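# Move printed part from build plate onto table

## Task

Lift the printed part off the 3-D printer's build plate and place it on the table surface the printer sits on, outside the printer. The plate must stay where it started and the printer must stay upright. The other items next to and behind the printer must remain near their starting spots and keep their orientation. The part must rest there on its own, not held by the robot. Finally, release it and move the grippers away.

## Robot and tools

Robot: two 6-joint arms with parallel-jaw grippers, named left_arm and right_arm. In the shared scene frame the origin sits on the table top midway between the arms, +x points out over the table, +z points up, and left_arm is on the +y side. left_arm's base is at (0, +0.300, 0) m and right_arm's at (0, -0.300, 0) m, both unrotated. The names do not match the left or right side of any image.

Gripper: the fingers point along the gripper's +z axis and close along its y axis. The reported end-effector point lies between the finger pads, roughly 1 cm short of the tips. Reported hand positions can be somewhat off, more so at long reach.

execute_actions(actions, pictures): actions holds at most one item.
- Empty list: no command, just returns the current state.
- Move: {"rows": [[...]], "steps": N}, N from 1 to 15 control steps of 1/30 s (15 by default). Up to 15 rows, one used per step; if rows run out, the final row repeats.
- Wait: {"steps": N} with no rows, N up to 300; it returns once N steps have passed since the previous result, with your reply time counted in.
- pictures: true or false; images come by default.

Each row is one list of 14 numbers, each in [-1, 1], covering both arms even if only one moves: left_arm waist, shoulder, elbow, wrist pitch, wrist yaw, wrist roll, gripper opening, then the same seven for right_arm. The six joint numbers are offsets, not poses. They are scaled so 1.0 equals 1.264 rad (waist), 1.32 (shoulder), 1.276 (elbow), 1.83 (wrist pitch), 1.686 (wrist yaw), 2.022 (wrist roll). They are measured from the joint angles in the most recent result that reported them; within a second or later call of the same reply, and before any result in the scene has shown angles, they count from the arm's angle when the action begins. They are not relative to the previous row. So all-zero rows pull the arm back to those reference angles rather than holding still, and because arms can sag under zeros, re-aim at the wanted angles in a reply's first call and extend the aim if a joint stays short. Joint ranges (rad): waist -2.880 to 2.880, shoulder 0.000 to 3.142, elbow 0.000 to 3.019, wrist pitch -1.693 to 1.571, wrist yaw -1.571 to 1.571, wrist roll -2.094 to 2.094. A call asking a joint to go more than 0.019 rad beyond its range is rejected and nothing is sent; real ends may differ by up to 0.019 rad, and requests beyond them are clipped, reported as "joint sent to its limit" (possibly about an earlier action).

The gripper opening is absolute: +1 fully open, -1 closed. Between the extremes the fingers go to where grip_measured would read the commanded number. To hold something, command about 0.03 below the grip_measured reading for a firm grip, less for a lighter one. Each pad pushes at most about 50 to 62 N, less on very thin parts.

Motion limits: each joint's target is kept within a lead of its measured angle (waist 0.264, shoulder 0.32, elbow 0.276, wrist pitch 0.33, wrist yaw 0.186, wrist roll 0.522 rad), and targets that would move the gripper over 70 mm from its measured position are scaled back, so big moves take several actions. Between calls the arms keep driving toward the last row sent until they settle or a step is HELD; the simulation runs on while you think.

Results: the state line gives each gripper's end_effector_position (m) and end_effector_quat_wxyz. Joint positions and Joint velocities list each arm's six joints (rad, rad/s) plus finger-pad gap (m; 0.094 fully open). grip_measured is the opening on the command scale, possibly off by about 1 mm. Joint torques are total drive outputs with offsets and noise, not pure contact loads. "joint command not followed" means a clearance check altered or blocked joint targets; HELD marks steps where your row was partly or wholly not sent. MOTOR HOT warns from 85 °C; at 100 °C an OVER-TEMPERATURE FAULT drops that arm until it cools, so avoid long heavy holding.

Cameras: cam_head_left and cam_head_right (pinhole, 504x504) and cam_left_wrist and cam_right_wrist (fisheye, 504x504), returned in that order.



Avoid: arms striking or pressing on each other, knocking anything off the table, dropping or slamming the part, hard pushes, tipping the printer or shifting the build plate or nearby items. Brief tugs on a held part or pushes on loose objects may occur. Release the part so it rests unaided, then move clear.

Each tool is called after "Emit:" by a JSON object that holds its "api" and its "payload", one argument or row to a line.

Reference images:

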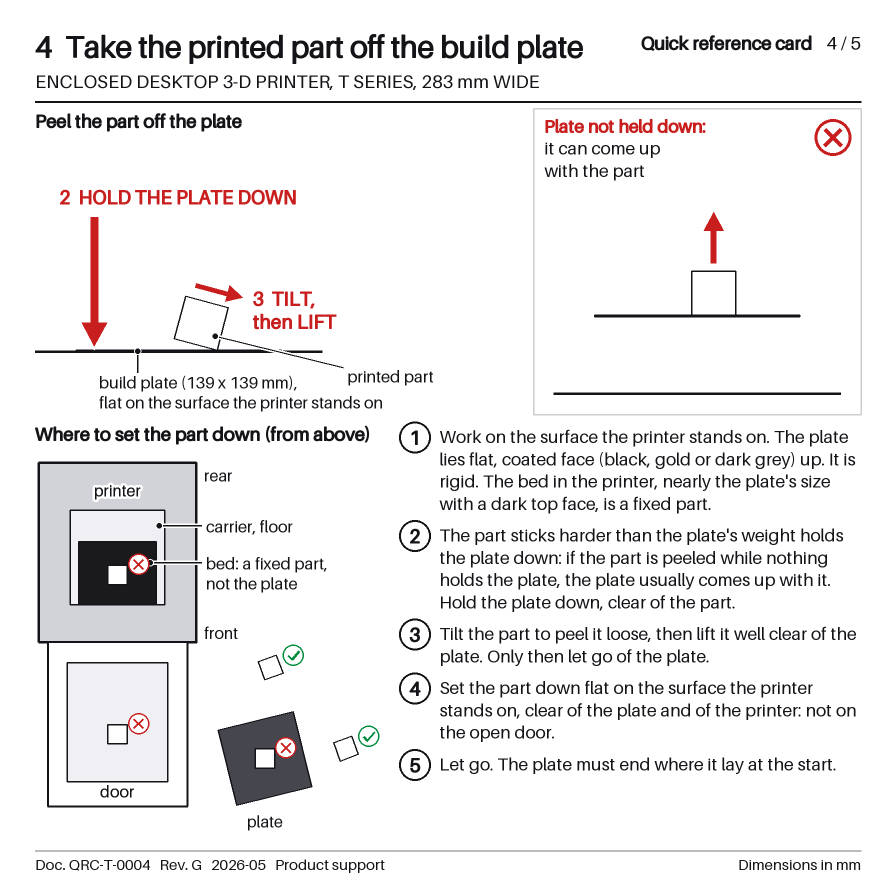

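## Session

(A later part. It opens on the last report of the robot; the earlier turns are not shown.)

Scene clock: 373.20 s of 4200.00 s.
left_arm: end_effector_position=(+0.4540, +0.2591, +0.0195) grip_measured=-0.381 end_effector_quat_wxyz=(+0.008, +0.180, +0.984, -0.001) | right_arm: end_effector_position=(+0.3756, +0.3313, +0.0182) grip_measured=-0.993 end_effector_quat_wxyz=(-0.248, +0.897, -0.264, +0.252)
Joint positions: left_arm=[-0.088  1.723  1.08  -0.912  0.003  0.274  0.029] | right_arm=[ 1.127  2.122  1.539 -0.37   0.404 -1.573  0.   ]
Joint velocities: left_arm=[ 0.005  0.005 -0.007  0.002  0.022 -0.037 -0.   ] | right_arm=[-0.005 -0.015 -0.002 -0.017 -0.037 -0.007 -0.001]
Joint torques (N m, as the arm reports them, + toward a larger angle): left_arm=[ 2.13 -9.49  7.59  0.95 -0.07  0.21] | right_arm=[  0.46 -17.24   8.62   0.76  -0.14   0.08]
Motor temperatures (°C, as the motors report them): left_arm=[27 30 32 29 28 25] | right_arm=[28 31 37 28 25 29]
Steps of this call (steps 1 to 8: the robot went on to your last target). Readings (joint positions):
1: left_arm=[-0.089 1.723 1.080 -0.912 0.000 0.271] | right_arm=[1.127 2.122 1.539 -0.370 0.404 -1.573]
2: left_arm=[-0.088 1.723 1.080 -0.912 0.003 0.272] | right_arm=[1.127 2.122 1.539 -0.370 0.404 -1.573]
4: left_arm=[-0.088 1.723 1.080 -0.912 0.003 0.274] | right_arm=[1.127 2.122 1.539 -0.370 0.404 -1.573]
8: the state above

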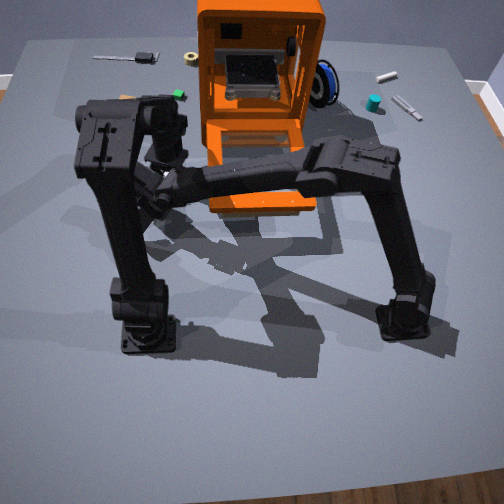

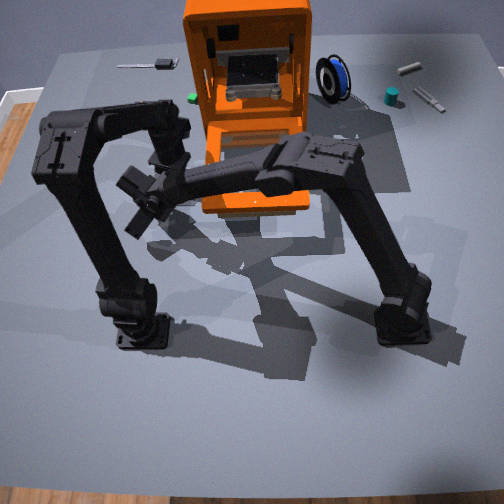

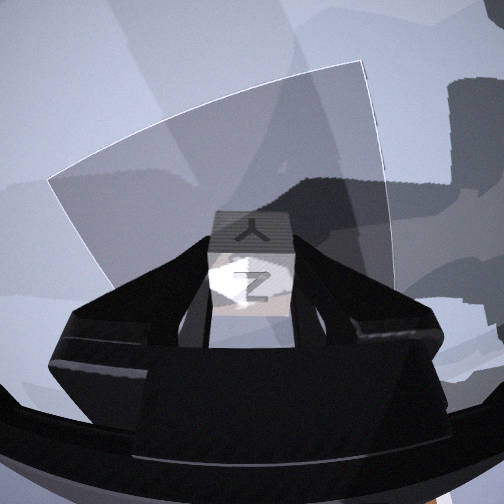

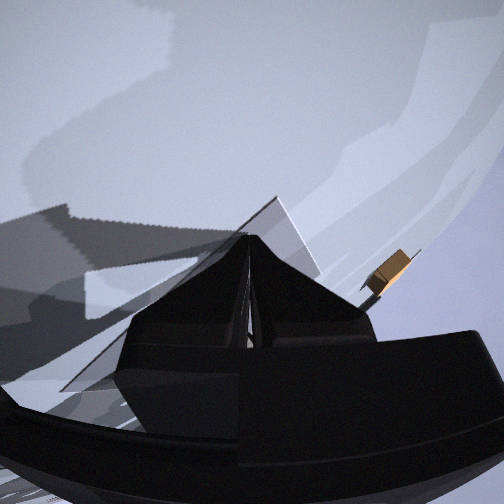

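Emit:
{"api": "execute_actions", "payload": {
  "actions": [
    {"rows":[[0.013,0.032,0,0.002,0.001,0.008,-0.42,0,0.06,0,-0.004,-0.004,0,-1],[0.015,0.035,0,0.002,0.004,0.009,-0.42,0,0.06,0,-0.004,-0.004,0,-1],[0.0175,0.038,0,0.002,0.008,0.011,-0.42,0,0.06,0,-0.004,-0.004,0,-1],[0.02,0.038,0,0.002,0.012,0.013,-0.42,0,0.06,0,-0.004,-0.004,0,-1],[0.023,0.038,0,0.002,0.017,0.015,-0.42,0,0.06,0,-0.004,-0.004,0,-1],[0.026,0.038,0,0.002,0.022,0.017,-0.42,0,0.06,0,-0.004,-0.004,0,-1],[0.029,0.038,0,0.002,0.028,0.019,-0.42,0,0.06,0,-0.004,-0.004,0,-1],[0.0325,0.038,0,0.002,0.034,0.021,-0.42,0,0.06,0,-0.004,-0.004,0,-1],[0.036,0.038,0,0.002,0.04,0.023,-0.42,0,0.06,0,-0.004,-0.004,0,-1],[0.0395,0.038,0,0.002,0.046,0.025,-0.42,0,0.06,0,-0.004,-0.004,0,-1],[0.043,0.038,0,0.002,0.052,0.027,-0.42,0,0.06,0,-0.004,-0.004,0,-1],[0.0465,0.038,0,0.002,0.058,0.029,-0.42,0,0.06,0,-0.004,-0.004,0,-1],[0.05,0.038,0,0.002,0.064,0.031,-0.42,0,0.06,0,-0.004,-0.004,0,-1],[0.053,0.038,0,0.002,0.07,0.032,-0.42,0,0.06,0,-0.004,-0.004,0,-1],[0.055,0.038,0,0.002,0.074,0.033,-0.42,0,0.06,0,-0.004,-0.004,0,-1]],"steps":15}
  ],
  "pictures": false
}}

Emit:
{"api": "execute_actions", "payload": {
  "actions": [
    {"steps":8}
  ]
}}

Scene clock: 381.90 s of 4200.00 s.
left_arm: end_effector_position=(+0.4546, +0.2612, +0.0207) grip_measured=-0.381 end_effector_quat_wxyz=(+0.016, +0.177, +0.982, -0.056) | right_arm: end_effector_position=(+0.3756, +0.3313, +0.0182) grip_measured=-0.993 end_effector_quat_wxyz=(-0.248, +0.897, -0.264, +0.252)
Joint positions: left_arm=[-0.041  1.723  1.08  -0.912  0.115  0.316  0.029] | right_arm=[ 1.127  2.122  1.539 -0.37   0.404 -1.573  0.   ]
Joint velocities: left_arm=[ 0.132 -0.024 -0.007  0.002  0.242  0.139  0.   ] | right_arm=[-0.005  0.005 -0.002 -0.002 -0.037  0.022 -0.   ]
Joint torques (N m, as the arm reports them, + toward a larger angle): left_arm=[ 2.11 -8.25  7.59  1.01  0.11  0.18] | right_arm=[  0.69 -17.38   8.6    0.73  -0.12   0.07]
Motor temperatures (°C, as the motors report them): left_arm=[27 30 32 29 28 25] | right_arm=[28 31 37 28 25 29]
Steps of this call (steps 1 to 15: the robot went on to your last target; steps 16 to 90: nothing new was sent; then 5.20 s passed at rest; steps 91 to 105: all 15 steps of this action). Readings (joint positions):
91: left_arm=[-0.088 1.723 1.080 -0.912 0.003 0.274] | right_arm=[1.127 2.122 1.539 -0.370 0.404 -1.573]
92: left_arm=[-0.088 1.723 1.080 -0.912 0.003 0.275] | right_arm=[1.127 2.122 1.539 -0.370 0.404 -1.573]
94: left_arm=[-0.086 1.723 1.080 -0.912 0.009 0.278] | right_arm=[1.127 2.122 1.539 -0.370 0.404 -1.573]
98: left_arm=[-0.072 1.723 1.080 -0.912 0.041 0.291] | right_arm=[1.127 2.122 1.539 -0.370 0.404 -1.573]
105: the state above

Scene clock: 382.17 s of 4200.00 s.
left_arm: end_effector_position=(+0.4547, +0.2619, +0.0209) grip_measured=-0.381 end_effector_quat_wxyz=(+0.017, +0.179, +0.982, -0.062) | right_arm: end_effector_position=(+0.3756, +0.3313, +0.0182) grip_measured=-0.993 end_effector_quat_wxyz=(-0.248, +0.897, -0.264, +0.252)
Joint positions: left_arm=[-0.035  1.723  1.08  -0.912  0.127  0.326  0.029] | right_arm=[ 1.127  2.122  1.539 -0.37   0.404 -1.573  0.   ]
Joint velocities: left_arm=[-0.005 -0.005  0.017  0.012 -0.022 -0.066  0.   ] | right_arm=[-0.005  0.005  0.002 -0.012 -0.051 -0.007 -0.001]
Joint torques (N m, as the arm reports them, + toward a larger angle): left_arm=[ 2.29 -8.51  7.58  1.    0.04  0.22] | right_arm=[  0.81 -17.15   8.6    0.75  -0.14   0.08]
Motor temperatures (°C, as the motors report them): left_arm=[27 30 32 29 28 25] | right_arm=[28 31 37 28 25 29]
Steps of this call (steps 1 to 8: the robot went on to your last target). Readings (joint positions):
1: left_arm=[-0.038 1.723 1.080 -0.912 0.122 0.318] | right_arm=[1.127 2.122 1.539 -0.370 0.404 -1.573]
2: left_arm=[-0.036 1.723 1.080 -0.912 0.125 0.320] | right_arm=[1.127 2.122 1.539 -0.370 0.404 -1.573]
4: left_arm=[-0.035 1.723 1.080 -0.912 0.127 0.323] | right_arm=[1.127 2.122 1.539 -0.370 0.404 -1.573]
8: the state above

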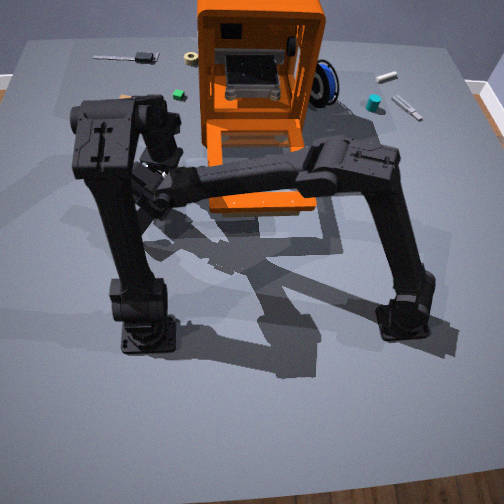

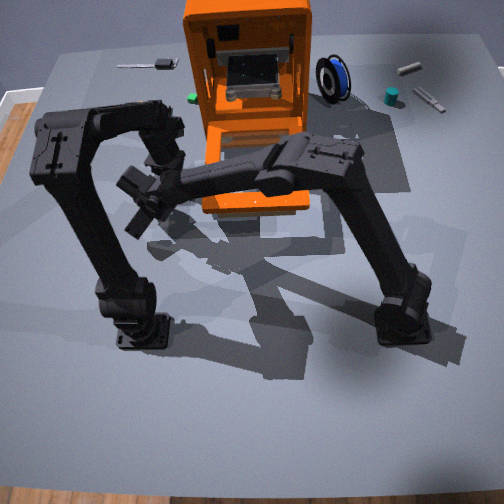

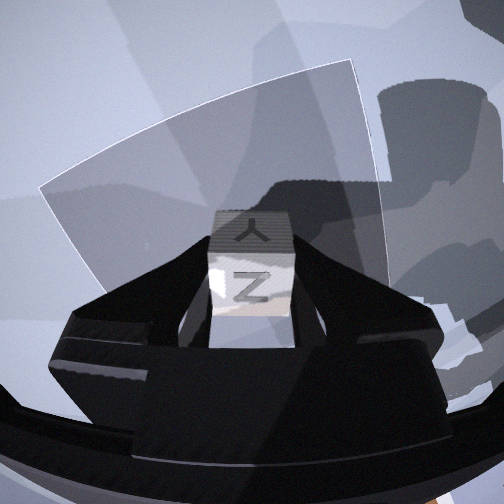

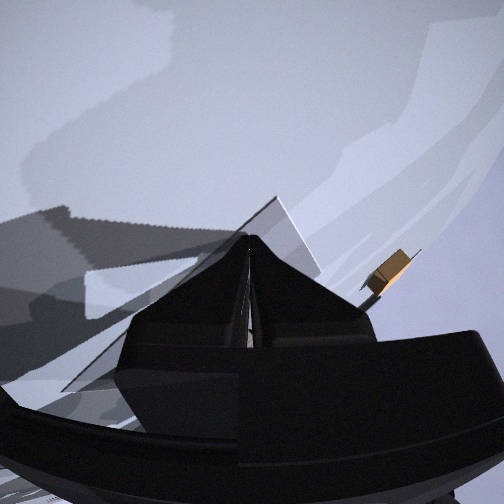

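Emit:
{"api": "execute_actions", "payload": {
  "actions": [
    {"rows":[[0.008,0.03,0.003,0,0,0.004,-0.42,0,0.06,0,-0.004,-0.004,0,-1],[0.005,0.022,0.006,0,0,0.004,-0.42,0,0.06,0,-0.004,-0.004,0,-1],[0.003,0.014,0.009,0,0,0.004,-0.42,0,0.06,0,-0.004,-0.004,0,-1],[0.002,0.007,0.012,0,0,0.004,-0.42,0,0.06,0,-0.004,-0.004,0,-1],[0.002,0.001,0.014,0,0,0.004,-0.42,0,0.06,0,-0.004,-0.004,0,-1],[0.002,-0.005,0.016,0,0,0.004,-0.42,0,0.06,0,-0.004,-0.004,0,-1],[0.002,-0.009,0.016,0,0,0.004,-0.42,0,0.06,0,-0.004,-0.004,0,-1],[0.002,-0.012,0.016,-0.002,0,0.004,-0.42,0,0.06,0,-0.004,-0.004,0,-1],[0.002,-0.015,0.016,-0.004,0,0.004,-0.42,0,0.06,0,-0.004,-0.004,0,-1],[0.002,-0.018,0.016,-0.005,0,0.004,-0.42,0,0.06,0,-0.004,-0.004,0,-1],[0.002,-0.021,0.016,-0.006,0,0.004,-0.42,0,0.06,0,-0.004,-0.004,0,-1],[0.002,-0.023,0.016,-0.007,0,0.004,-0.42,0,0.06,0,-0.004,-0.004,0,-1],[0.002,-0.025,0.016,-0.008,0,0.004,-0.42,0,0.06,0,-0.004,-0.004,0,-1],[0.002,-0.027,0.016,-0.009,0,0.004,-0.42,0,0.06,0,-0.004,-0.004,0,-1],[0.002,-0.028,0.016,-0.01,0,0.004,-0.42,0,0.06,0,-0.004,-0.004,0,-1]],"steps":15}
  ],
  "pictures": false
}}

Emit:
{"api": "execute_actions", "payload": {
  "actions": [
    {"steps":8}
  ]
}}

Scene clock: 389.07 s of 4200.00 s.
left_arm: end_effector_position=(+0.4550, +0.2619, +0.0265) grip_measured=-0.381 end_effector_quat_wxyz=(+0.021, +0.180, +0.982, -0.061) | right_arm: end_effector_position=(+0.3756, +0.3313, +0.0182) grip_measured=-0.993 end_effector_quat_wxyz=(-0.248, +0.897, -0.264, +0.252)
Joint positions: left_arm=[-0.035  1.71   1.08  -0.916  0.127  0.327  0.029] | right_arm=[ 1.127  2.122  1.539 -0.37   0.404 -1.573  0.   ]
Joint velocities: left_arm=[-0.015 -0.093  0.002 -0.051 -0.081  0.051 -0.   ] | right_arm=[-0.015 -0.005  0.007 -0.002 -0.066 -0.007  0.001]
Joint torques (N m, as the arm reports them, + toward a larger angle): left_arm=[  1.13 -14.39   9.29   0.49   0.     0.13] | right_arm=[  0.64 -16.85   8.62   0.75  -0.14   0.08]
Motor temperatures (°C, as the motors report them): left_arm=[27 30 32 29 28 25] | right_arm=[28 31 37 28 25 29]
Steps of this call (steps 1 to 30: the robot went on to your last target; steps 31 to 90: nothing new was sent; then 3.40 s passed at rest; steps 91 to 105: all 15 steps of this action). Readings (joint positions):
91: left_arm=[-0.035 1.723 1.080 -0.912 0.127 0.327] | right_arm=[1.127 2.122 1.539 -0.370 0.404 -1.573]
92: left_arm=[-0.035 1.723 1.080 -0.912 0.127 0.327] | right_arm=[1.127 2.122 1.539 -0.370 0.404 -1.573]
94: left_arm=[-0.035 1.722 1.080 -0.912 0.127 0.327] | right_arm=[1.127 2.122 1.539 -0.370 0.404 -1.573]
98: left_arm=[-0.035 1.720 1.080 -0.912 0.127 0.327] | right_arm=[1.127 2.122 1.539 -0.370 0.404 -1.573]
105: the state above

Scene clock: 389.33 s of 4200.00 s.
left_arm: end_effector_position=(+0.4551, +0.2622, +0.0308) grip_measured=-0.381 end_effector_quat_wxyz=(+0.024, +0.180, +0.982, -0.060) | right_arm: end_effector_position=(+0.3759, +0.3318, +0.0187) grip_measured=-0.994 end_effector_quat_wxyz=(-0.249, +0.897, -0.264, +0.253)
Joint positions: left_arm=[-0.035  1.7    1.08  -0.92   0.125  0.327  0.029] | right_arm=[ 1.127  2.122  1.54  -0.368  0.404 -1.573  0.   ]
Joint velocities: left_arm=[-0.005  0.005 -0.002 -0.002 -0.037 -0.037  0.001] | right_arm=[-0.005 -0.005 -0.022  0.002 -0.007 -0.007 -0.   ]
Joint torques (N m, as the arm reports them, + toward a larger angle): left_arm=[  1.23 -13.74   9.41   0.54   0.1    0.13] | right_arm=[  0.7  -17.37   8.63   0.72  -0.13   0.08]
Motor temperatures (°C, as the motors report them): left_arm=[27 30 32 29 28 25] | right_arm=[28 31 37 28 25 29]
Steps of this call (steps 1 to 8: the robot went on to your last target). Readings (joint positions):
1: left_arm=[-0.035 1.707 1.080 -0.918 0.127 0.327] | right_arm=[1.127 2.122 1.539 -0.370 0.404 -1.573]
2: left_arm=[-0.035 1.705 1.080 -0.918 0.126 0.327] | right_arm=[1.127 2.122 1.539 -0.370 0.404 -1.573]
4: left_arm=[-0.035 1.702 1.080 -0.919 0.125 0.327] | right_arm=[1.127 2.122 1.540 -0.368 0.404 -1.573]
8: the state above

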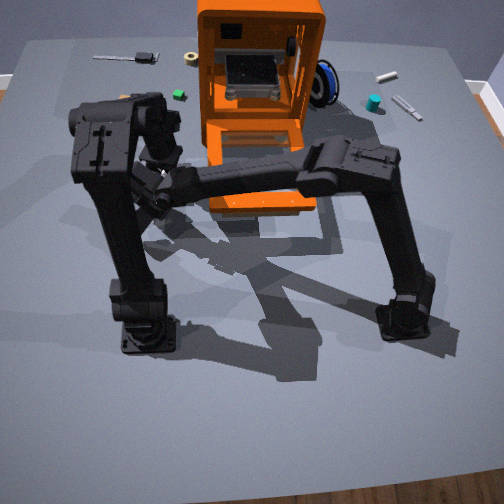

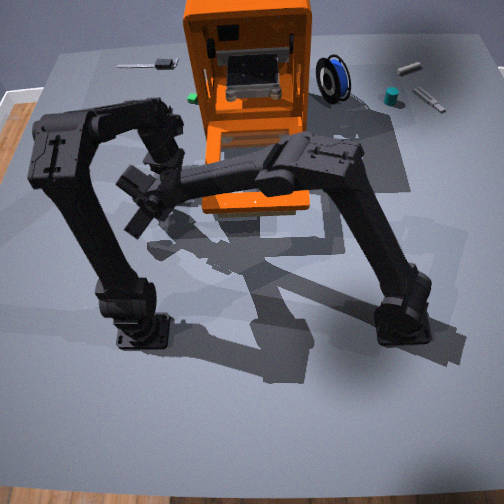

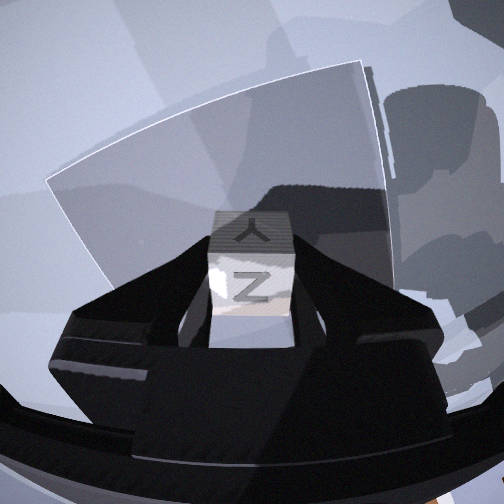

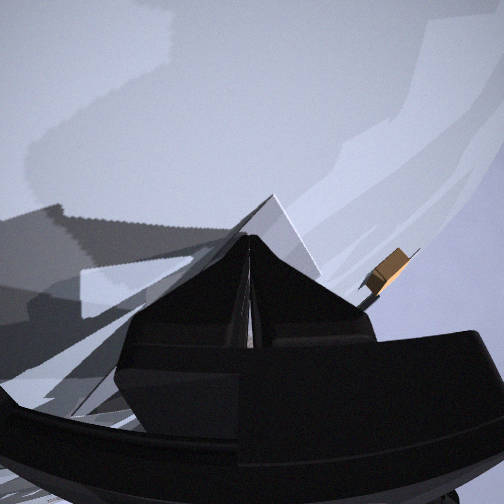

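Emit:
{"api": "execute_actions", "payload": {
  "actions": [
    {"rows":[[0.003,-0.003,0.013,-0.002,0.001,0.004,-0.42,0,0.06,-0.001,-0.005,-0.004,0,-1],[0.004,0.004,0.01,0.002,0.001,0.004,-0.42,0,0.06,-0.001,-0.005,-0.004,0,-1],[0.005,0.01,0.008,0.005,0.001,0.004,-0.42,0,0.06,-0.001,-0.005,-0.004,0,-1],[0.006,0.015,0.006,0.007,0.001,0.004,-0.42,0,0.06,-0.001,-0.005,-0.004,0,-1],[0.007,0.02,0.005,0.008,0.001,0.004,-0.42,0,0.06,-0.001,-0.005,-0.004,0,-1],[0.008,0.024,0.004,0.009,0.001,0.004,-0.42,0,0.06,-0.001,-0.005,-0.004,0,-1],[0.009,0.028,0.003,0.009,0.001,0.004,-0.42,0,0.06,-0.001,-0.005,-0.004,0,-1],[0.009,0.032,0.002,0.009,0.001,0.004,-0.42,0,0.06,-0.001,-0.005,-0.004,0,-1],[0.009,0.036,0.001,0.008,0.001,0.004,-0.42,0,0.06,-0.001,-0.005,-0.004,0,-1],[0.009,0.04,0,0.007,0.001,0.004,-0.42,0,0.06,-0.001,-0.005,-0.004,0,-1],[0.009,0.044,0,0.006,0.001,0.004,-0.42,0,0.06,-0.001,-0.005,-0.004,0,-1],[0.01,0.048,0,0.005,0.001,0.004,-0.42,0,0.06,-0.001,-0.005,-0.004,0,-1],[0.011,0.051,0,0.004,0.002,0.005,-0.42,0,0.06,-0.001,-0.005,-0.004,0,-1],[0.012,0.053,0,0.004,0.003,0.006,-0.42,0,0.06,-0.001,-0.005,-0.004,0,-1],[0.013,0.055,0,0.004,0.004,0.007,-0.42,0,0.06,-0.001,-0.005,-0.004,0,-1]],"steps":15}
  ],
  "pictures": false
}}

Emit:
{"api": "execute_actions", "payload": {
  "actions": [
    {"rows":[[0.015,0.038,0,0,0.006,0.008,-0.42,0,0.06,0,-0.004,-0.004,0,-1],[0.019,0.039,0,-0.001,0.013,0.011,-0.42,0,0.06,0,-0.004,-0.004,0,-1],[0.025,0.04,0,-0.002,0.024,0.015,-0.42,0,0.06,0,-0.004,-0.004,0,-1],[0.032,0.041,0,-0.003,0.036,0.019,-0.42,0,0.06,0,-0.004,-0.004,0,-1],[0.039,0.042,0,-0.004,0.049,0.024,-0.42,0,0.06,0,-0.004,-0.004,0,-1],[0.046,0.043,0,-0.005,0.062,0.028,-0.42,0,0.06,0,-0.004,-0.004,0,-1],[0.053,0.044,0,-0.006,0.075,0.033,-0.42,0,0.06,0,-0.004,-0.004,0,-1],[0.06,0.045,0,-0.007,0.088,0.037,-0.42,0,0.06,0,-0.004,-0.004,0,-1],[0.067,0.046,0,-0.008,0.101,0.042,-0.42,0,0.06,0,-0.004,-0.004,0,-1],[0.074,0.047,0,-0.009,0.114,0.046,-0.42,0,0.06,0,-0.004,-0.004,0,-1],[0.081,0.049,0,-0.01,0.127,0.051,-0.42,0,0.06,0,-0.004,-0.004,0,-1],[0.088,0.051,0,-0.011,0.14,0.055,-0.42,0,0.06,0,-0.004,-0.004,0,-1],[0.094,0.052,0,-0.011,0.151,0.059,-0.42,0,0.06,0,-0.004,-0.004,0,-1],[0.099,0.053,0,-0.011,0.16,0.062,-0.42,0,0.06,0,-0.004,-0.004,0,-1],[0.102,0.053,0,-0.011,0.165,0.064,-0.42,0,0.06,0,-0.004,-0.004,0,-1]],"steps":15}
  ],
  "pictures": false
}}

Emit:
{"api": "execute_actions", "payload": {
  "actions": [
    {"steps":8}
  ]
}}

Scene clock: 415.37 s of 4200.00 s.
left_arm: end_effector_position=(+0.4548, +0.2623, +0.0206) grip_measured=-0.382 end_effector_quat_wxyz=(+0.016, +0.180, +0.982, -0.061) | right_arm: end_effector_position=(+0.3758, +0.3317, +0.0176) grip_measured=-0.994 end_effector_quat_wxyz=(-0.249, +0.897, -0.264, +0.252)
Joint positions: left_arm=[-0.034  1.724  1.08  -0.913  0.126  0.327  0.029] | right_arm=[ 1.127  2.123  1.54  -0.368  0.404 -1.573  0.   ]
Joint velocities: left_arm=[-0.015 -0.015 -0.002 -0.002  0.037  0.081 -0.001] | right_arm=[ 0.015 -0.005  0.012 -0.022  0.037 -0.066 -0.   ]
Joint torques (N m, as the arm reports them, + toward a larger angle): left_arm=[ 2.29 -8.66  7.57  0.76  0.23  0.17] | right_arm=[  0.24 -17.54   8.6    0.66  -0.15   0.08]
Motor temperatures (°C, as the motors report them): left_arm=[27 30 32 29 28 25] | right_arm=[28 31 37 28 25 29]
Steps of this call (steps 1 to 15: the robot went on to your last target; steps 16 to 90: nothing new was sent; then 22.53 s passed at rest; steps 91 to 105: all 15 steps of this action). Readings (joint positions):
91: left_arm=[-0.035 1.700 1.080 -0.920 0.125 0.327] | right_arm=[1.127 2.122 1.540 -0.368 0.404 -1.573]
92: left_arm=[-0.035 1.700 1.080 -0.920 0.125 0.327] | right_arm=[1.127 2.122 1.540 -0.368 0.404 -1.573]
94: left_arm=[-0.035 1.701 1.080 -0.920 0.125 0.327] | right_arm=[1.127 2.122 1.540 -0.368 0.404 -1.573]
98: left_arm=[-0.035 1.709 1.080 -0.916 0.125 0.327] | right_arm=[1.127 2.122 1.540 -0.368 0.404 -1.573]
105: the state above

Scene clock: 415.87 s of 4200.00 s.
left_arm: end_effector_position=(+0.4550, +0.2664, +0.0245) grip_measured=-0.382 end_effector_quat_wxyz=(+0.040, +0.164, +0.966, -0.194) | right_arm: end_effector_position=(+0.3759, +0.3316, +0.0177) grip_measured=-0.994 end_effector_quat_wxyz=(-0.249, +0.897, -0.264, +0.253)
Joint positions: left_arm=[ 0.074  1.743  1.08  -0.923  0.398  0.414  0.029] | right_arm=[ 1.127  2.123  1.54  -0.368  0.405 -1.573  0.   ]
Joint velocities: left_arm=[ 0.181  0.044  0.007 -0.012  0.403  0.183 -0.   ] | right_arm=[ 0.005  0.005 -0.002  0.002  0.037 -0.066 -0.   ]
Joint torques (N m, as the arm reports them, + toward a larger angle): left_arm=[ 1.87 -8.88  7.28  0.45 -0.12  0.26] | right_arm=[  0.58 -17.18   8.6    0.78  -0.17   0.08]
Motor temperatures (°C, as the motors report them): left_arm=[27 30 32 29 28 25] | right_arm=[28 31 37 28 25 29]
Steps of this call (steps 1 to 15: all 15 steps of this action). Readings (joint positions):
1: left_arm=[-0.034 1.724 1.080 -0.913 0.127 0.328] | right_arm=[1.127 2.123 1.540 -0.368 0.404 -1.573]
2: left_arm=[-0.033 1.724 1.080 -0.913 0.131 0.330] | right_arm=[1.127 2.123 1.540 -0.368 0.404 -1.573]
4: left_arm=[-0.025 1.724 1.080 -0.913 0.158 0.337] | right_arm=[1.127 2.123 1.540 -0.368 0.404 -1.573]
8: left_arm=[0.012 1.728 1.080 -0.916 0.249 0.361] | right_arm=[1.127 2.123 1.540 -0.368 0.405 -1.573]
15: the state above

Scene clock: 416.13 s of 4200.00 s.
left_arm: end_effector_position=(+0.4546, +0.2674, +0.0246) grip_measured=-0.382 end_effector_quat_wxyz=(+0.043, +0.171, +0.964, -0.201) | right_arm: end_effector_position=(+0.3759, +0.3316, +0.0177) grip_measured=-0.994 end_effector_quat_wxyz=(-0.249, +0.897, -0.264, +0.253)
Joint positions: left_arm=[ 0.082  1.746  1.08  -0.926  0.414  0.437  0.029] | right_arm=[ 1.127  2.123  1.54  -0.368  0.405 -1.573  0.   ]
Joint velocities: left_arm=[-0.015 -0.005  0.002 -0.012 -0.007 -0.022 -0.   ] | right_arm=[ 0.015 -0.005 -0.012 -0.007  0.051 -0.022  0.   ]
Joint torques (N m, as the arm reports them, + toward a larger angle): left_arm=[ 2.18 -8.94  7.36  0.56 -0.13  0.23] | right_arm=[  0.57 -17.     8.61   0.77  -0.18   0.08]
Motor temperatures (°C, as the motors report them): left_arm=[27 30 32 29 28 25] | right_arm=[28 31 37 28 25 29]
Steps of this call (steps 1 to 8: the robot went on to your last target). Readings (joint positions):
1: left_arm=[0.079 1.745 1.080 -0.924 0.408 0.419] | right_arm=[1.127 2.123 1.540 -0.368 0.405 -1.573]
2: left_arm=[0.081 1.746 1.080 -0.925 0.413 0.424] | right_arm=[1.127 2.123 1.540 -0.368 0.405 -1.573]
4: left_arm=[0.082 1.746 1.080 -0.925 0.414 0.430] | right_arm=[1.127 2.123 1.540 -0.368 0.405 -1.573]
8: the state above

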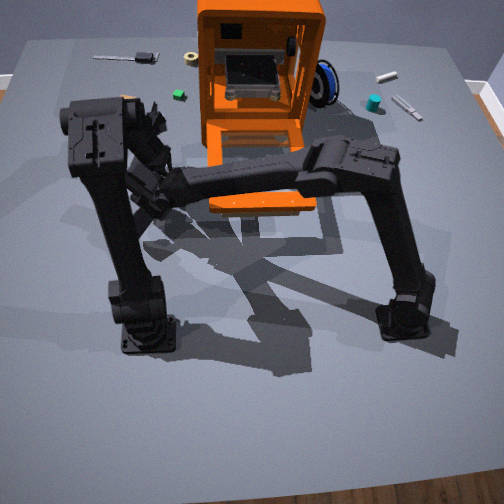

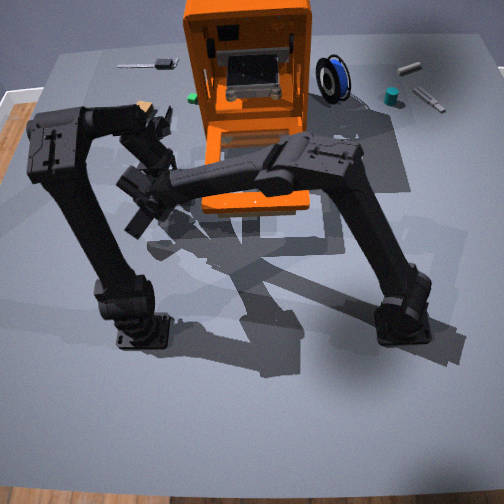

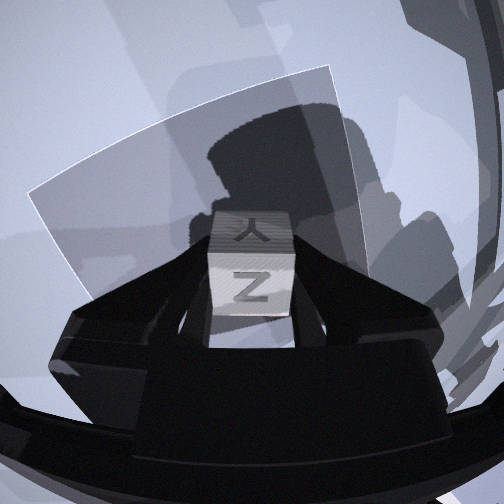

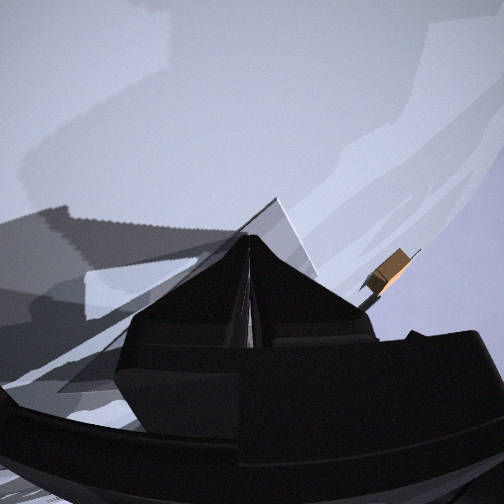

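Tilted 24° with the plate flat. Small test lift.

Emit:
{"api": "execute_actions", "payload": {
  "actions": [
    {"rows":[[0.008,0.028,0.003,0,0,0.004,-0.42,0,0.06,0,-0.004,-0.004,0,-1],[0.005,0.021,0.006,0,0,0.004,-0.42,0,0.06,0,-0.004,-0.004,0,-1],[0.003,0.014,0.009,0,0,0.004,-0.42,0,0.06,0,-0.004,-0.004,0,-1],[0.002,0.007,0.012,0,0,0.004,-0.42,0,0.06,0,-0.004,-0.004,0,-1],[0.002,0.001,0.014,0,0,0.004,-0.42,0,0.06,0,-0.004,-0.004,0,-1],[0.002,-0.005,0.016,0,0,0.004,-0.42,0,0.06,0,-0.004,-0.004,0,-1],[0.002,-0.009,0.016,0,0,0.004,-0.42,0,0.06,0,-0.004,-0.004,0,-1],[0.002,-0.012,0.016,0,0,0.004,-0.42,0,0.06,0,-0.004,-0.004,0,-1],[0.002,-0.015,0.016,0,0,0.004,-0.42,0,0.06,0,-0.004,-0.004,0,-1],[0.002,-0.018,0.016,-0.001,0,0.004,-0.42,0,0.06,0,-0.004,-0.004,0,-1],[0.002,-0.021,0.016,-0.002,0,0.004,-0.42,0,0.06,0,-0.004,-0.004,0,-1],[0.002,-0.023,0.016,-0.003,0,0.004,-0.42,0,0.06,0,-0.004,-0.004,0,-1],[0.002,-0.025,0.016,-0.004,0,0.004,-0.42,0,0.06,0,-0.004,-0.004,0,-1],[0.002,-0.027,0.016,-0.005,0,0.004,-0.42,0,0.06,0,-0.004,-0.004,0,-1],[0.002,-0.028,0.016,-0.006,0,0.004,-0.42,0,0.06,0,-0.004,-0.004,0,-1]],"steps":15}
  ],
  "pictures": false
}}

Emit:
{"api": "execute_actions", "payload": {
  "actions": [
    {"steps":8}
  ]
}}

Scene clock: 426.60 s of 4200.00 s.
left_arm: end_effector_position=(+0.4555, +0.2674, +0.0289) grip_measured=-0.382 end_effector_quat_wxyz=(+0.048, +0.174, +0.963, -0.200) | right_arm: end_effector_position=(+0.3759, +0.3316, +0.0177) grip_measured=-0.994 end_effector_quat_wxyz=(-0.249, +0.897, -0.264, +0.253)
Joint positions: left_arm=[ 0.082  1.736  1.08  -0.927  0.415  0.441  0.029] | right_arm=[ 1.127  2.123  1.54  -0.368  0.405 -1.573  0.   ]
Joint velocities: left_arm=[ 0.005 -0.054  0.012 -0.032 -0.037  0.007  0.   ] | right_arm=[ 0.005 -0.005  0.002 -0.012  0.007 -0.037 -0.001]
Joint torques (N m, as the arm reports them, + toward a larger angle): left_arm=[  0.95 -14.69   9.17   0.57   0.21   0.13] | right_arm=[  0.69 -17.28   8.55   0.76  -0.15   0.07]
Motor temperatures (°C, as the motors report them): left_arm=[27 30 32 29 28 25] | right_arm=[28 31 37 28 25 29]
Steps of this call (steps 1 to 30: the robot went on to your last target; steps 31 to 90: nothing new was sent; then 6.97 s passed at rest; steps 91 to 105: all 15 steps of this action). Readings (joint positions):
91: left_arm=[0.082 1.746 1.080 -0.926 0.416 0.441] | right_arm=[1.127 2.123 1.540 -0.368 0.405 -1.573]
92: left_arm=[0.082 1.746 1.080 -0.926 0.416 0.441] | right_arm=[1.127 2.123 1.540 -0.368 0.405 -1.573]
94: left_arm=[0.082 1.745 1.080 -0.926 0.416 0.441] | right_arm=[1.127 2.123 1.540 -0.368 0.405 -1.573]
98: left_arm=[0.082 1.743 1.080 -0.926 0.416 0.441] | right_arm=[1.127 2.123 1.540 -0.368 0.405 -1.573]
105: the state above

Scene clock: 426.87 s of 4200.00 s.
left_arm: end_effector_position=(+0.4556, +0.2676, +0.0324) grip_measured=-0.382 end_effector_quat_wxyz=(+0.050, +0.174, +0.963, -0.199) | right_arm: end_effector_position=(+0.3759, +0.3316, +0.0177) grip_measured=-0.994 end_effector_quat_wxyz=(-0.249, +0.897, -0.264, +0.253)
Joint positions: left_arm=[ 0.082  1.727  1.08  -0.93   0.414  0.441  0.029] | right_arm=[ 1.127  2.123  1.54  -0.368  0.405 -1.573  0.   ]
Joint velocities: left_arm=[-0.005 -0.024  0.022  0.007 -0.037 -0.037 -0.   ] | right_arm=[-0.015 -0.024  0.017  0.007  0.081 -0.051 -0.   ]
Joint torques (N m, as the arm reports them, + toward a larger angle): left_arm=[  1.03 -14.75   9.18   0.55   0.24   0.13] | right_arm=[  0.66 -17.19   8.61   0.77  -0.14   0.07]
Motor temperatures (°C, as the motors report them): left_arm=[27 30 32 29 28 25] | right_arm=[28 31 37 28 25 29]
Steps of this call (steps 1 to 8: the robot went on to your last target). Readings (joint positions):
1: left_arm=[0.082 1.734 1.080 -0.927 0.415 0.441] | right_arm=[1.127 2.123 1.540 -0.368 0.405 -1.573]
2: left_arm=[0.082 1.732 1.080 -0.928 0.415 0.441] | right_arm=[1.127 2.123 1.540 -0.368 0.405 -1.573]
4: left_arm=[0.082 1.728 1.080 -0.929 0.414 0.441] | right_arm=[1.127 2.123 1.540 -0.368 0.405 -1.573]
8: the state above

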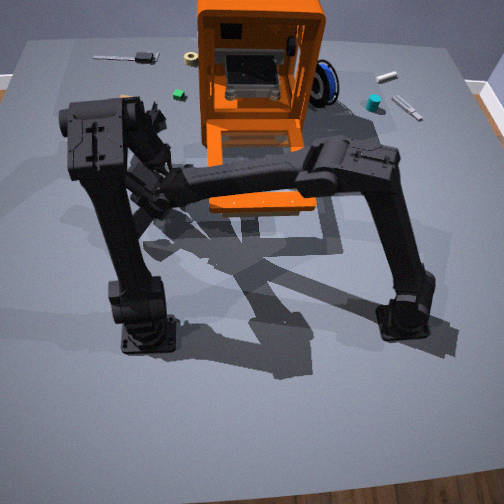

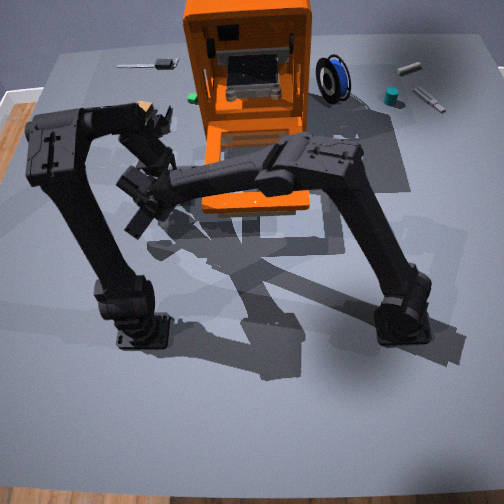

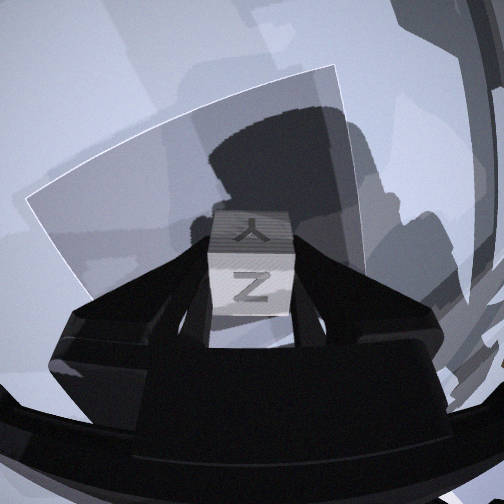

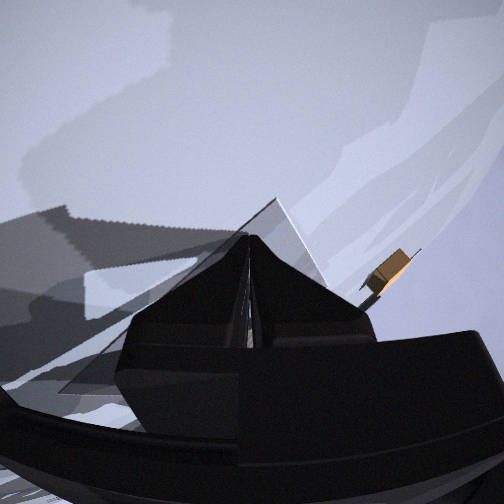

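Emit:
{"api": "execute_actions", "payload": {
  "actions": [
    {"rows":[[0.002,-0.007,0.013,0,0,0.004,-0.42,0,0.06,0,-0.004,-0.004,0,-1],[0.002,0,0.011,0.002,0,0.004,-0.42,0,0.06,0,-0.004,-0.004,0,-1],[0.002,0.006,0.009,0.004,0,0.004,-0.42,0,0.06,0,-0.004,-0.004,0,-1],[0.002,0.011,0.007,0.005,0,0.004,-0.42,0,0.06,0,-0.004,-0.004,0,-1],[0.002,0.016,0.005,0.006,0,0.004,-0.42,0,0.06,0,-0.004,-0.004,0,-1],[0.002,0.021,0.004,0.006,0,0.004,-0.42,0,0.06,0,-0.004,-0.004,0,-1],[0.002,0.026,0.003,0.005,0,0.004,-0.42,0,0.055,0.002,-0.003,-0.003,0,-1],[0.002,0.031,0.002,0.004,0,0.004,-0.42,0,0.045,0.005,-0.002,-0.002,0,-1],[0.002,0.036,0.001,0.003,0,0.004,-0.42,0,0.033,0.008,-0.001,-0.001,0,-1],[0.002,0.04,0,0.003,0,0.004,-0.42,0,0.021,0.011,0,0,0,-1],[0.002,0.044,0,0.003,0,0.004,-0.42,0,0.009,0.014,0.001,0,0,-1],[0.002,0.047,0,0.003,0,0.004,-0.42,0,-0.003,0.017,0.002,0,0,-1],[0.002,0.0485,0,0.003,0,0.004,-0.42,0,-0.013,0.02,0.003,0,0,-1],[0.002,0.0485,0,0.003,0,0.004,-0.42,0,-0.022,0.02,0.003,0,0,-1],[0.002,0.0485,0,0.003,0,0.004,-0.42,0,-0.03,0.02,0.003,0,0,-1]],"steps":15}
  ],
  "pictures": false
}}

Emit:
{"api": "execute_actions", "payload": {
  "actions": [
    {"steps":10}
  ],
  "pictures": false
}}

Scene clock: 495.40 s of 4200.00 s.
left_arm: end_effector_position=(+0.4543, +0.2668, +0.0242) grip_measured=-0.382 end_effector_quat_wxyz=(+0.043, +0.172, +0.963, -0.203) | right_arm: end_effector_position=(+0.3764, +0.3327, +0.0245) grip_measured=-0.994 end_effector_quat_wxyz=(-0.253, +0.895, -0.265, +0.254)
Joint positions: left_arm=[ 0.082  1.748  1.081 -0.927  0.418  0.441  0.029] | right_arm=[ 1.127  2.114  1.54  -0.367  0.405 -1.573  0.   ]
Joint velocities: left_arm=[-0.005 -0.015 -0.012  0.022 -0.051 -0.022 -0.001] | right_arm=[ 0.005 -0.083 -0.002 -0.007  0.007 -0.007 -0.   ]
Joint torques (N m, as the arm reports them, + toward a larger angle): left_arm=[ 1.24 -9.05  7.43  0.91  0.09  0.17] | right_arm=[  0.73 -24.63  10.65   1.24   0.1    0.07]
Motor temperatures (°C, as the motors report them): left_arm=[27 31 33 29 28 25] | right_arm=[28 32 37 28 25 29]
Steps of this call (steps 1 to 15: the robot went on to your last target; steps 16 to 90: nothing new was sent; then 65.03 s passed at rest; steps 91 to 105: all 15 steps of this action). Readings (joint positions):
91: left_arm=[0.082 1.727 1.080 -0.930 0.414 0.441] | right_arm=[1.127 2.123 1.540 -0.368 0.405 -1.573]
92: left_arm=[0.082 1.727 1.080 -0.930 0.414 0.441] | right_arm=[1.127 2.123 1.540 -0.368 0.405 -1.573]
94: left_arm=[0.082 1.727 1.080 -0.930 0.414 0.441] | right_arm=[1.127 2.123 1.540 -0.368 0.405 -1.573]
98: left_arm=[0.082 1.734 1.080 -0.929 0.414 0.441] | right_arm=[1.127 2.123 1.540 -0.368 0.405 -1.573]
105: the state above

Scene clock: 495.73 s of 4200.00 s.
left_arm: end_effector_position=(+0.4543, +0.2668, +0.0242) grip_measured=-0.382 end_effector_quat_wxyz=(+0.043, +0.172, +0.963, -0.203) | right_arm: end_effector_position=(+0.3781, +0.3361, +0.0539) grip_measured=-0.994 end_effector_quat_wxyz=(-0.272, +0.888, -0.267, +0.257)
Joint positions: left_arm=[ 0.082  1.748  1.081 -0.927  0.418  0.441  0.029] | right_arm=[ 1.127  2.073  1.54  -0.367  0.405 -1.573  0.   ]
Joint velocities: left_arm=[-0.034 -0.005 -0.007 -0.027 -0.022 -0.051  0.   ] | right_arm=[-0.015 -0.034 -0.027  0.002 -0.022 -0.007 -0.   ]
Joint torques (N m, as the arm reports them, + toward a larger angle): left_arm=[ 0.97 -9.21  7.36  0.91  0.08  0.17] | right_arm=[  0.64 -21.95  11.02   1.31   0.1    0.08]
Motor temperatures (°C, as the motors report them): left_arm=[27 31 33 29 28 25] | right_arm=[28 32 37 28 25 29]
Steps of this call (steps 1 to 10: the robot went on to your last target). Readings (joint positions):
1: left_arm=[0.082 1.748 1.081 -0.927 0.418 0.441] | right_arm=[1.127 2.110 1.540 -0.367 0.405 -1.573]
2: left_arm=[0.082 1.748 1.081 -0.927 0.418 0.441] | right_arm=[1.127 2.106 1.540 -0.367 0.405 -1.573]
4: left_arm=[0.082 1.748 1.081 -0.927 0.418 0.441] | right_arm=[1.127 2.094 1.540 -0.367 0.405 -1.573]
8: left_arm=[0.082 1.748 1.081 -0.927 0.418 0.441] | right_arm=[1.127 2.077 1.540 -0.367 0.405 -1.573]
10: the state above

Emit:
{"api": "execute_actions", "payload": {
  "actions": [
    {"rows":[[0.002,0.033,0,0.003,0,0.004,-0.42,-0.003,0,0.012,0.006,0,0,-1],[0.002,0.033,0,0.003,0,0.004,-0.42,-0.006,-0.004,0.007,0.008,0,0,-1],[0.002,0.033,0,0.003,0,0.004,-0.42,-0.01,-0.008,0.002,0.01,0,0,-1],[0.002,0.033,0,0.003,0,0.004,-0.42,-0.014,-0.01,-0.004,0.012,0,0,-1],[0.002,0.033,0,0.003,0,0.004,-0.42,-0.018,-0.01,-0.01,0.014,0,0,-1],[0.002,0.033,0,0.003,0,0.004,-0.42,-0.022,-0.01,-0.016,0.016,0,0,-1],[0.002,0.033,0,0.003,0,0.004,-0.42,-0.026,-0.01,-0.022,0.018,0,0,-1],[0.002,0.033,0,0.003,0,0.004,-0.42,-0.03,-0.01,-0.028,0.02,0,0,-1],[0.002,0.033,0,0.003,0,0.004,-0.42,-0.033,-0.01,-0.034,0.022,0,0,-1],[0.002,0.033,0,0.003,0,0.004,-0.42,-0.035,-0.01,-0.04,0.024,0,0,-1],[0.002,0.033,0,0.003,0,0.004,-0.42,-0.037,-0.01,-0.045,0.025,0,0,-1],[0.002,0.033,0,0.003,0,0.004,-0.42,-0.037,-0.01,-0.049,0.026,0,0,-1],[0.002,0.033,0,0.003,0,0.004,-0.42,-0.037,-0.01,-0.052,0.027,0,0,-1],[0.002,0.033,0,0.003,0,0.004,-0.42,-0.037,-0.01,-0.054,0.027,0,0,-1],[0.002,0.033,0,0.003,0,0.004,-0.42,-0.037,-0.01,-0.055,0.027,0,0,-1]],"steps":15}
  ],
  "pictures": false
}}

Emit:
{"api": "execute_actions", "payload": {
  "actions": [
    {"steps":10}
  ]
}}

Scene clock: 506.17 s of 4200.00 s.
left_arm: end_effector_position=(+0.4543, +0.2667, +0.0242) grip_measured=-0.382 end_effector_quat_wxyz=(+0.043, +0.172, +0.963, -0.204) | right_arm: end_effector_position=(+0.3975, +0.3078, +0.0470) grip_measured=-0.994 end_effector_quat_wxyz=(-0.266, +0.883, -0.285, +0.262)
Joint positions: left_arm=[ 0.082  1.748  1.081 -0.927  0.419  0.441  0.029] | right_arm=[ 1.086  2.052  1.484 -0.335  0.405 -1.573  0.   ]
Joint velocities: left_arm=[-0.015  0.015 -0.007 -0.017 -0.037 -0.022 -0.001] | right_arm=[-0.122 -0.005 -0.154 -0.002  0.022 -0.095 -0.001]
Joint torques (N m, as the arm reports them, + toward a larger angle): left_arm=[ 1.15 -9.26  7.39  0.99  0.2   0.17] | right_arm=[  0.74 -21.26   8.15   1.82   0.09   0.08]
Motor temperatures (°C, as the motors report them): left_arm=[27 31 32 29 28 25] | right_arm=[28 32 38 29 25 29]
Steps of this call (steps 1 to 30: the robot went on to your last target; steps 31 to 90: nothing new was sent; then 6.93 s passed at rest; steps 91 to 105: all 15 steps of this action). Readings (joint positions):
91: left_arm=[0.082 1.748 1.081 -0.927 0.418 0.441] | right_arm=[1.127 2.072 1.540 -0.367 0.405 -1.573]
92: left_arm=[0.082 1.748 1.081 -0.927 0.419 0.441] | right_arm=[1.127 2.072 1.540 -0.367 0.405 -1.573]
94: left_arm=[0.082 1.748 1.081 -0.927 0.419 0.441] | right_arm=[1.126 2.071 1.540 -0.366 0.405 -1.573]
98: left_arm=[0.082 1.748 1.081 -0.927 0.419 0.441] | right_arm=[1.119 2.062 1.528 -0.352 0.405 -1.573]
105: the state above

Scene clock: 506.50 s of 4200.00 s.
left_arm: end_effector_position=(+0.4543, +0.2667, +0.0242) grip_measured=-0.382 end_effector_quat_wxyz=(+0.043, +0.172, +0.963, -0.204) | right_arm: end_effector_position=(+0.3999, +0.3023, +0.0430) grip_measured=-0.994 end_effector_quat_wxyz=(-0.261, +0.883, -0.288, +0.262)
Joint positions: left_arm=[ 0.082  1.748  1.081 -0.927  0.419  0.441  0.029] | right_arm=[ 1.079  2.052  1.475 -0.333  0.405 -1.573  0.   ]
Joint velocities: left_arm=[-0.005 -0.024  0.022  0.007  0.007 -0.007  0.001] | right_arm=[-0.005 -0.005 -0.007  0.012  0.022 -0.066  0.   ]
Joint torques (N m, as the arm reports them, + toward a larger angle): left_arm=[ 1.12 -9.29  7.39  0.99  0.2   0.17] | right_arm=[  0.22 -21.87   8.26   1.77   0.09   0.08]
Motor temperatures (°C, as the motors report them): left_arm=[27 31 32 29 28 25] | right_arm=[28 32 38 29 25 29]
Steps of this call (steps 1 to 10: the robot went on to your last target). Readings (joint positions):
1: left_arm=[0.082 1.748 1.081 -0.927 0.419 0.441] | right_arm=[1.083 2.052 1.480 -0.335 0.405 -1.573]
2: left_arm=[0.082 1.748 1.081 -0.927 0.419 0.441] | right_arm=[1.080 2.052 1.477 -0.335 0.405 -1.573]
4: left_arm=[0.082 1.748 1.081 -0.927 0.419 0.441] | right_arm=[1.079 2.052 1.475 -0.335 0.405 -1.573]
8: left_arm=[0.082 1.748 1.081 -0.927 0.419 0.441] | right_arm=[1.079 2.052 1.475 -0.333 0.405 -1.573]
10: the state above

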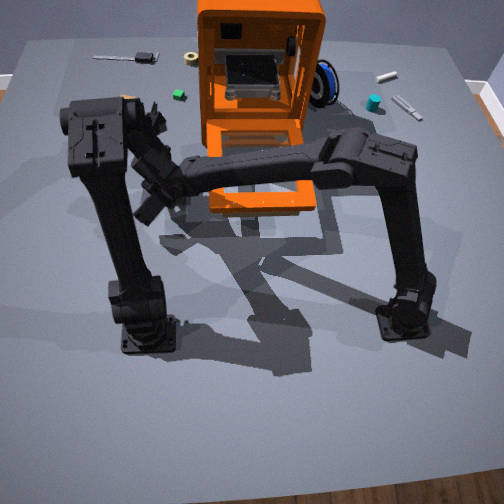

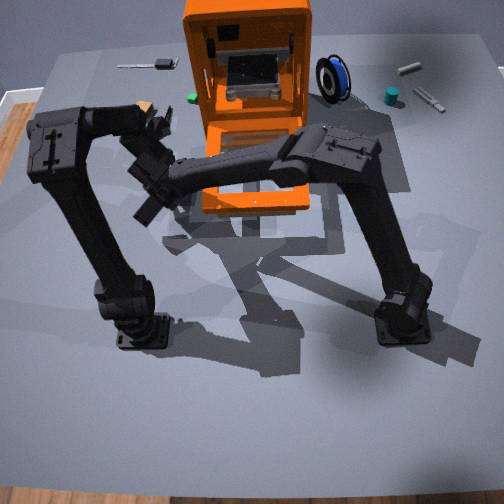

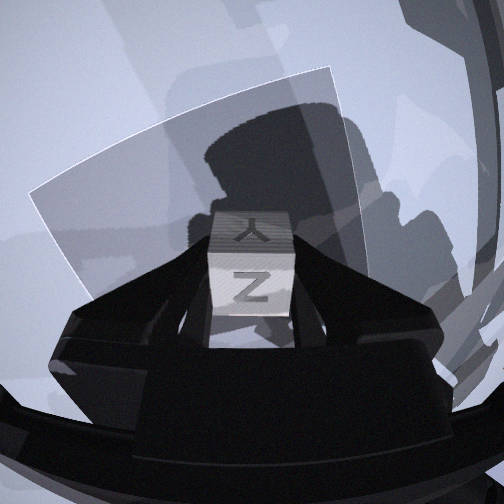

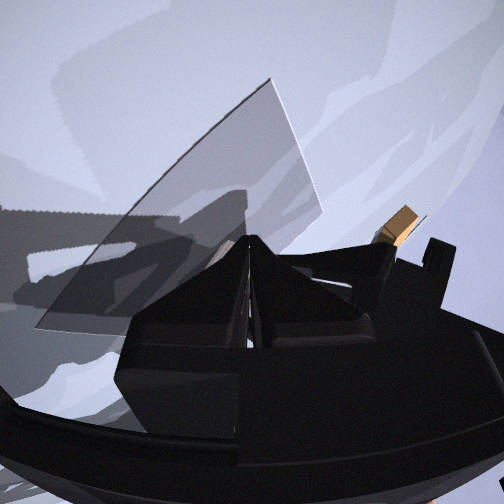

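Emit:
{"api": "execute_actions", "payload": {
  "actions": [
    {"rows":[[0.002,0.033,0,0.003,0,0.004,-0.42,0,0.012,0,0.006,0,0,-1],[0.002,0.033,0,0.003,0,0.004,-0.42,0,0.019,0,0.005,0,0,-1],[0.002,0.033,0,0.003,0,0.004,-0.42,0,0.025,0,0.004,0,0,-1],[0.002,0.033,0,0.003,0,0.004,-0.42,0,0.03,0,0.004,0,0,-1],[0.002,0.033,0,0.003,0,0.004,-0.42,0,0.034,0,0.004,0,0,-1],[0.002,0.033,0,0.003,0,0.004,-0.42,0,0.038,0,0.004,0,0,-1],[0.002,0.033,0,0.003,0,0.004,-0.42,0,0.041,0,0.004,0,0,-1],[0.002,0.033,0,0.003,0,0.004,-0.42,0,0.044,0,0.004,0,0,-1],[0.002,0.033,0,0.003,0,0.004,-0.42,0,0.047,0,0.004,0,0,-1],[0.002,0.033,0,0.003,0,0.004,-0.42,0,0.05,0,0.004,0,0,-1],[0.002,0.033,0,0.003,0,0.004,-0.42,0,0.053,0,0.004,0,0,-1],[0.002,0.033,0,0.003,0,0.004,-0.42,0,0.056,0,0.004,0,0,-1],[0.002,0.033,0,0.003,0,0.004,-0.42,0,0.059,0,0.004,0,0,-1],[0.002,0.033,0,0.003,0,0.004,-0.42,0,0.062,0,0.004,0,0,-1],[0.002,0.033,0,0.003,0,0.004,-0.42,0,0.064,0,0.004,0,0,-1]],"steps":15}
  ],
  "pictures": false
}}

Emit:
{"api": "execute_actions", "payload": {
  "actions": [
    {"steps":10}
  ]
}}

Scene clock: 521.30 s of 4200.00 s.
left_arm: end_effector_position=(+0.4543, +0.2666, +0.0242) grip_measured=-0.382 end_effector_quat_wxyz=(+0.043, +0.172, +0.963, -0.204) | right_arm: end_effector_position=(+0.3987, +0.2998, +0.0185) grip_measured=-0.994 end_effector_quat_wxyz=(-0.247, +0.888, -0.286, +0.261)
Joint positions: left_arm=[ 0.082  1.748  1.081 -0.927  0.419  0.441  0.029] | right_arm=[ 1.08   2.089  1.475 -0.328  0.409 -1.573  0.   ]
Joint velocities: left_arm=[-0.005 -0.024  0.002 -0.017 -0.051 -0.022 -0.   ] | right_arm=[-0.015 -0.015  0.007 -0.012 -0.007 -0.037 -0.001]
Joint torques (N m, as the arm reports them, + toward a larger angle): left_arm=[ 1.22 -9.19  7.4   1.    0.21  0.17] | right_arm=[  0.3  -18.43   8.48   1.18  -0.06   0.08]
Motor temperatures (°C, as the motors report them): left_arm=[27 30 32 29 28 25] | right_arm=[28 33 38 29 25 29]
Steps of this call (steps 1 to 15: the robot went on to your last target; steps 16 to 90: nothing new was sent; then 11.30 s passed at rest; steps 91 to 105: all 15 steps of this action). Readings (joint positions):
91: left_arm=[0.082 1.748 1.081 -0.927 0.419 0.441] | right_arm=[1.079 2.052 1.475 -0.333 0.405 -1.573]
92: left_arm=[0.082 1.748 1.081 -0.927 0.419 0.441] | right_arm=[1.079 2.052 1.475 -0.333 0.405 -1.573]
94: left_arm=[0.082 1.748 1.081 -0.927 0.419 0.441] | right_arm=[1.079 2.053 1.475 -0.333 0.405 -1.573]
98: left_arm=[0.082 1.748 1.081 -0.927 0.419 0.441] | right_arm=[1.079 2.060 1.475 -0.333 0.405 -1.573]
105: the state above

Scene clock: 521.63 s of 4200.00 s.
left_arm: end_effector_position=(+0.4543, +0.2666, +0.0243) grip_measured=-0.382 end_effector_quat_wxyz=(+0.043, +0.172, +0.963, -0.204) | right_arm: end_effector_position=(+0.3988, +0.3000, +0.0186) grip_measured=-0.994 end_effector_quat_wxyz=(-0.247, +0.888, -0.286, +0.261)
Joint positions: left_arm=[ 0.082  1.748  1.081 -0.927  0.419  0.441  0.029] | right_arm=[ 1.08   2.089  1.475 -0.327  0.409 -1.573  0.   ]
Joint velocities: left_arm=[ 0.005 -0.015 -0.032  0.012  0.022 -0.022 -0.   ] | right_arm=[-0.005 -0.015 -0.022  0.007  0.022  0.007  0.   ]
Joint torques (N m, as the arm reports them, + toward a larger angle): left_arm=[ 1.12 -9.28  7.4   0.99  0.21  0.17] | right_arm=[  0.48 -18.77   8.48   1.24  -0.05   0.08]
Motor temperatures (°C, as the motors report them): left_arm=[27 30 32 29 28 25] | right_arm=[28 33 38 29 25 29]
Steps of this call (steps 1 to 10: the robot went on to your last target). Readings (joint positions):
1: left_arm=[0.082 1.748 1.081 -0.927 0.419 0.441] | right_arm=[1.080 2.089 1.475 -0.327 0.409 -1.573]
2: left_arm=[0.082 1.748 1.081 -0.927 0.419 0.441] | right_arm=[1.080 2.089 1.475 -0.327 0.409 -1.573]
4: left_arm=[0.082 1.748 1.081 -0.927 0.419 0.441] | right_arm=[1.080 2.089 1.475 -0.327 0.409 -1.573]
8: left_arm=[0.082 1.748 1.081 -0.927 0.419 0.441] | right_arm=[1.080 2.089 1.475 -0.327 0.409 -1.573]
10: the state above

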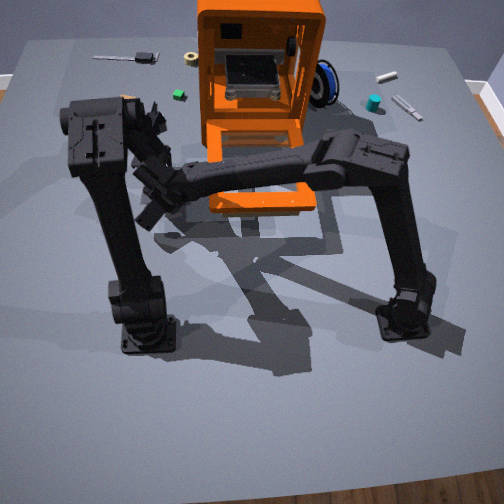

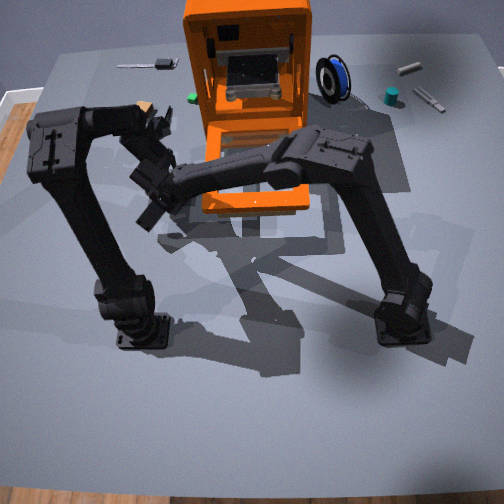

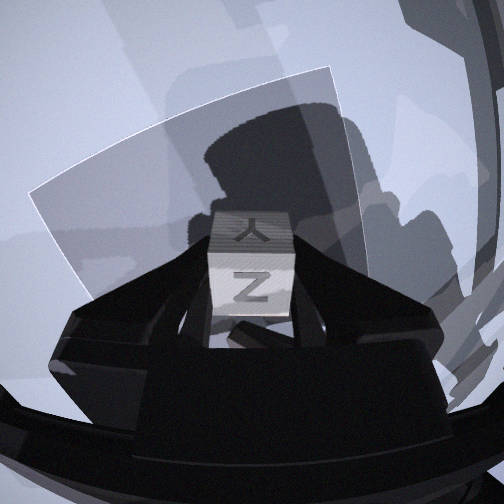

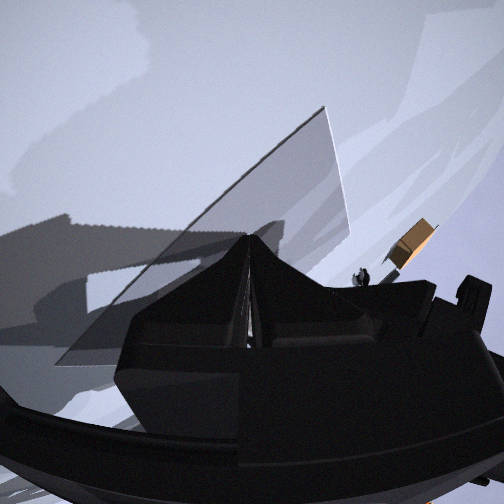

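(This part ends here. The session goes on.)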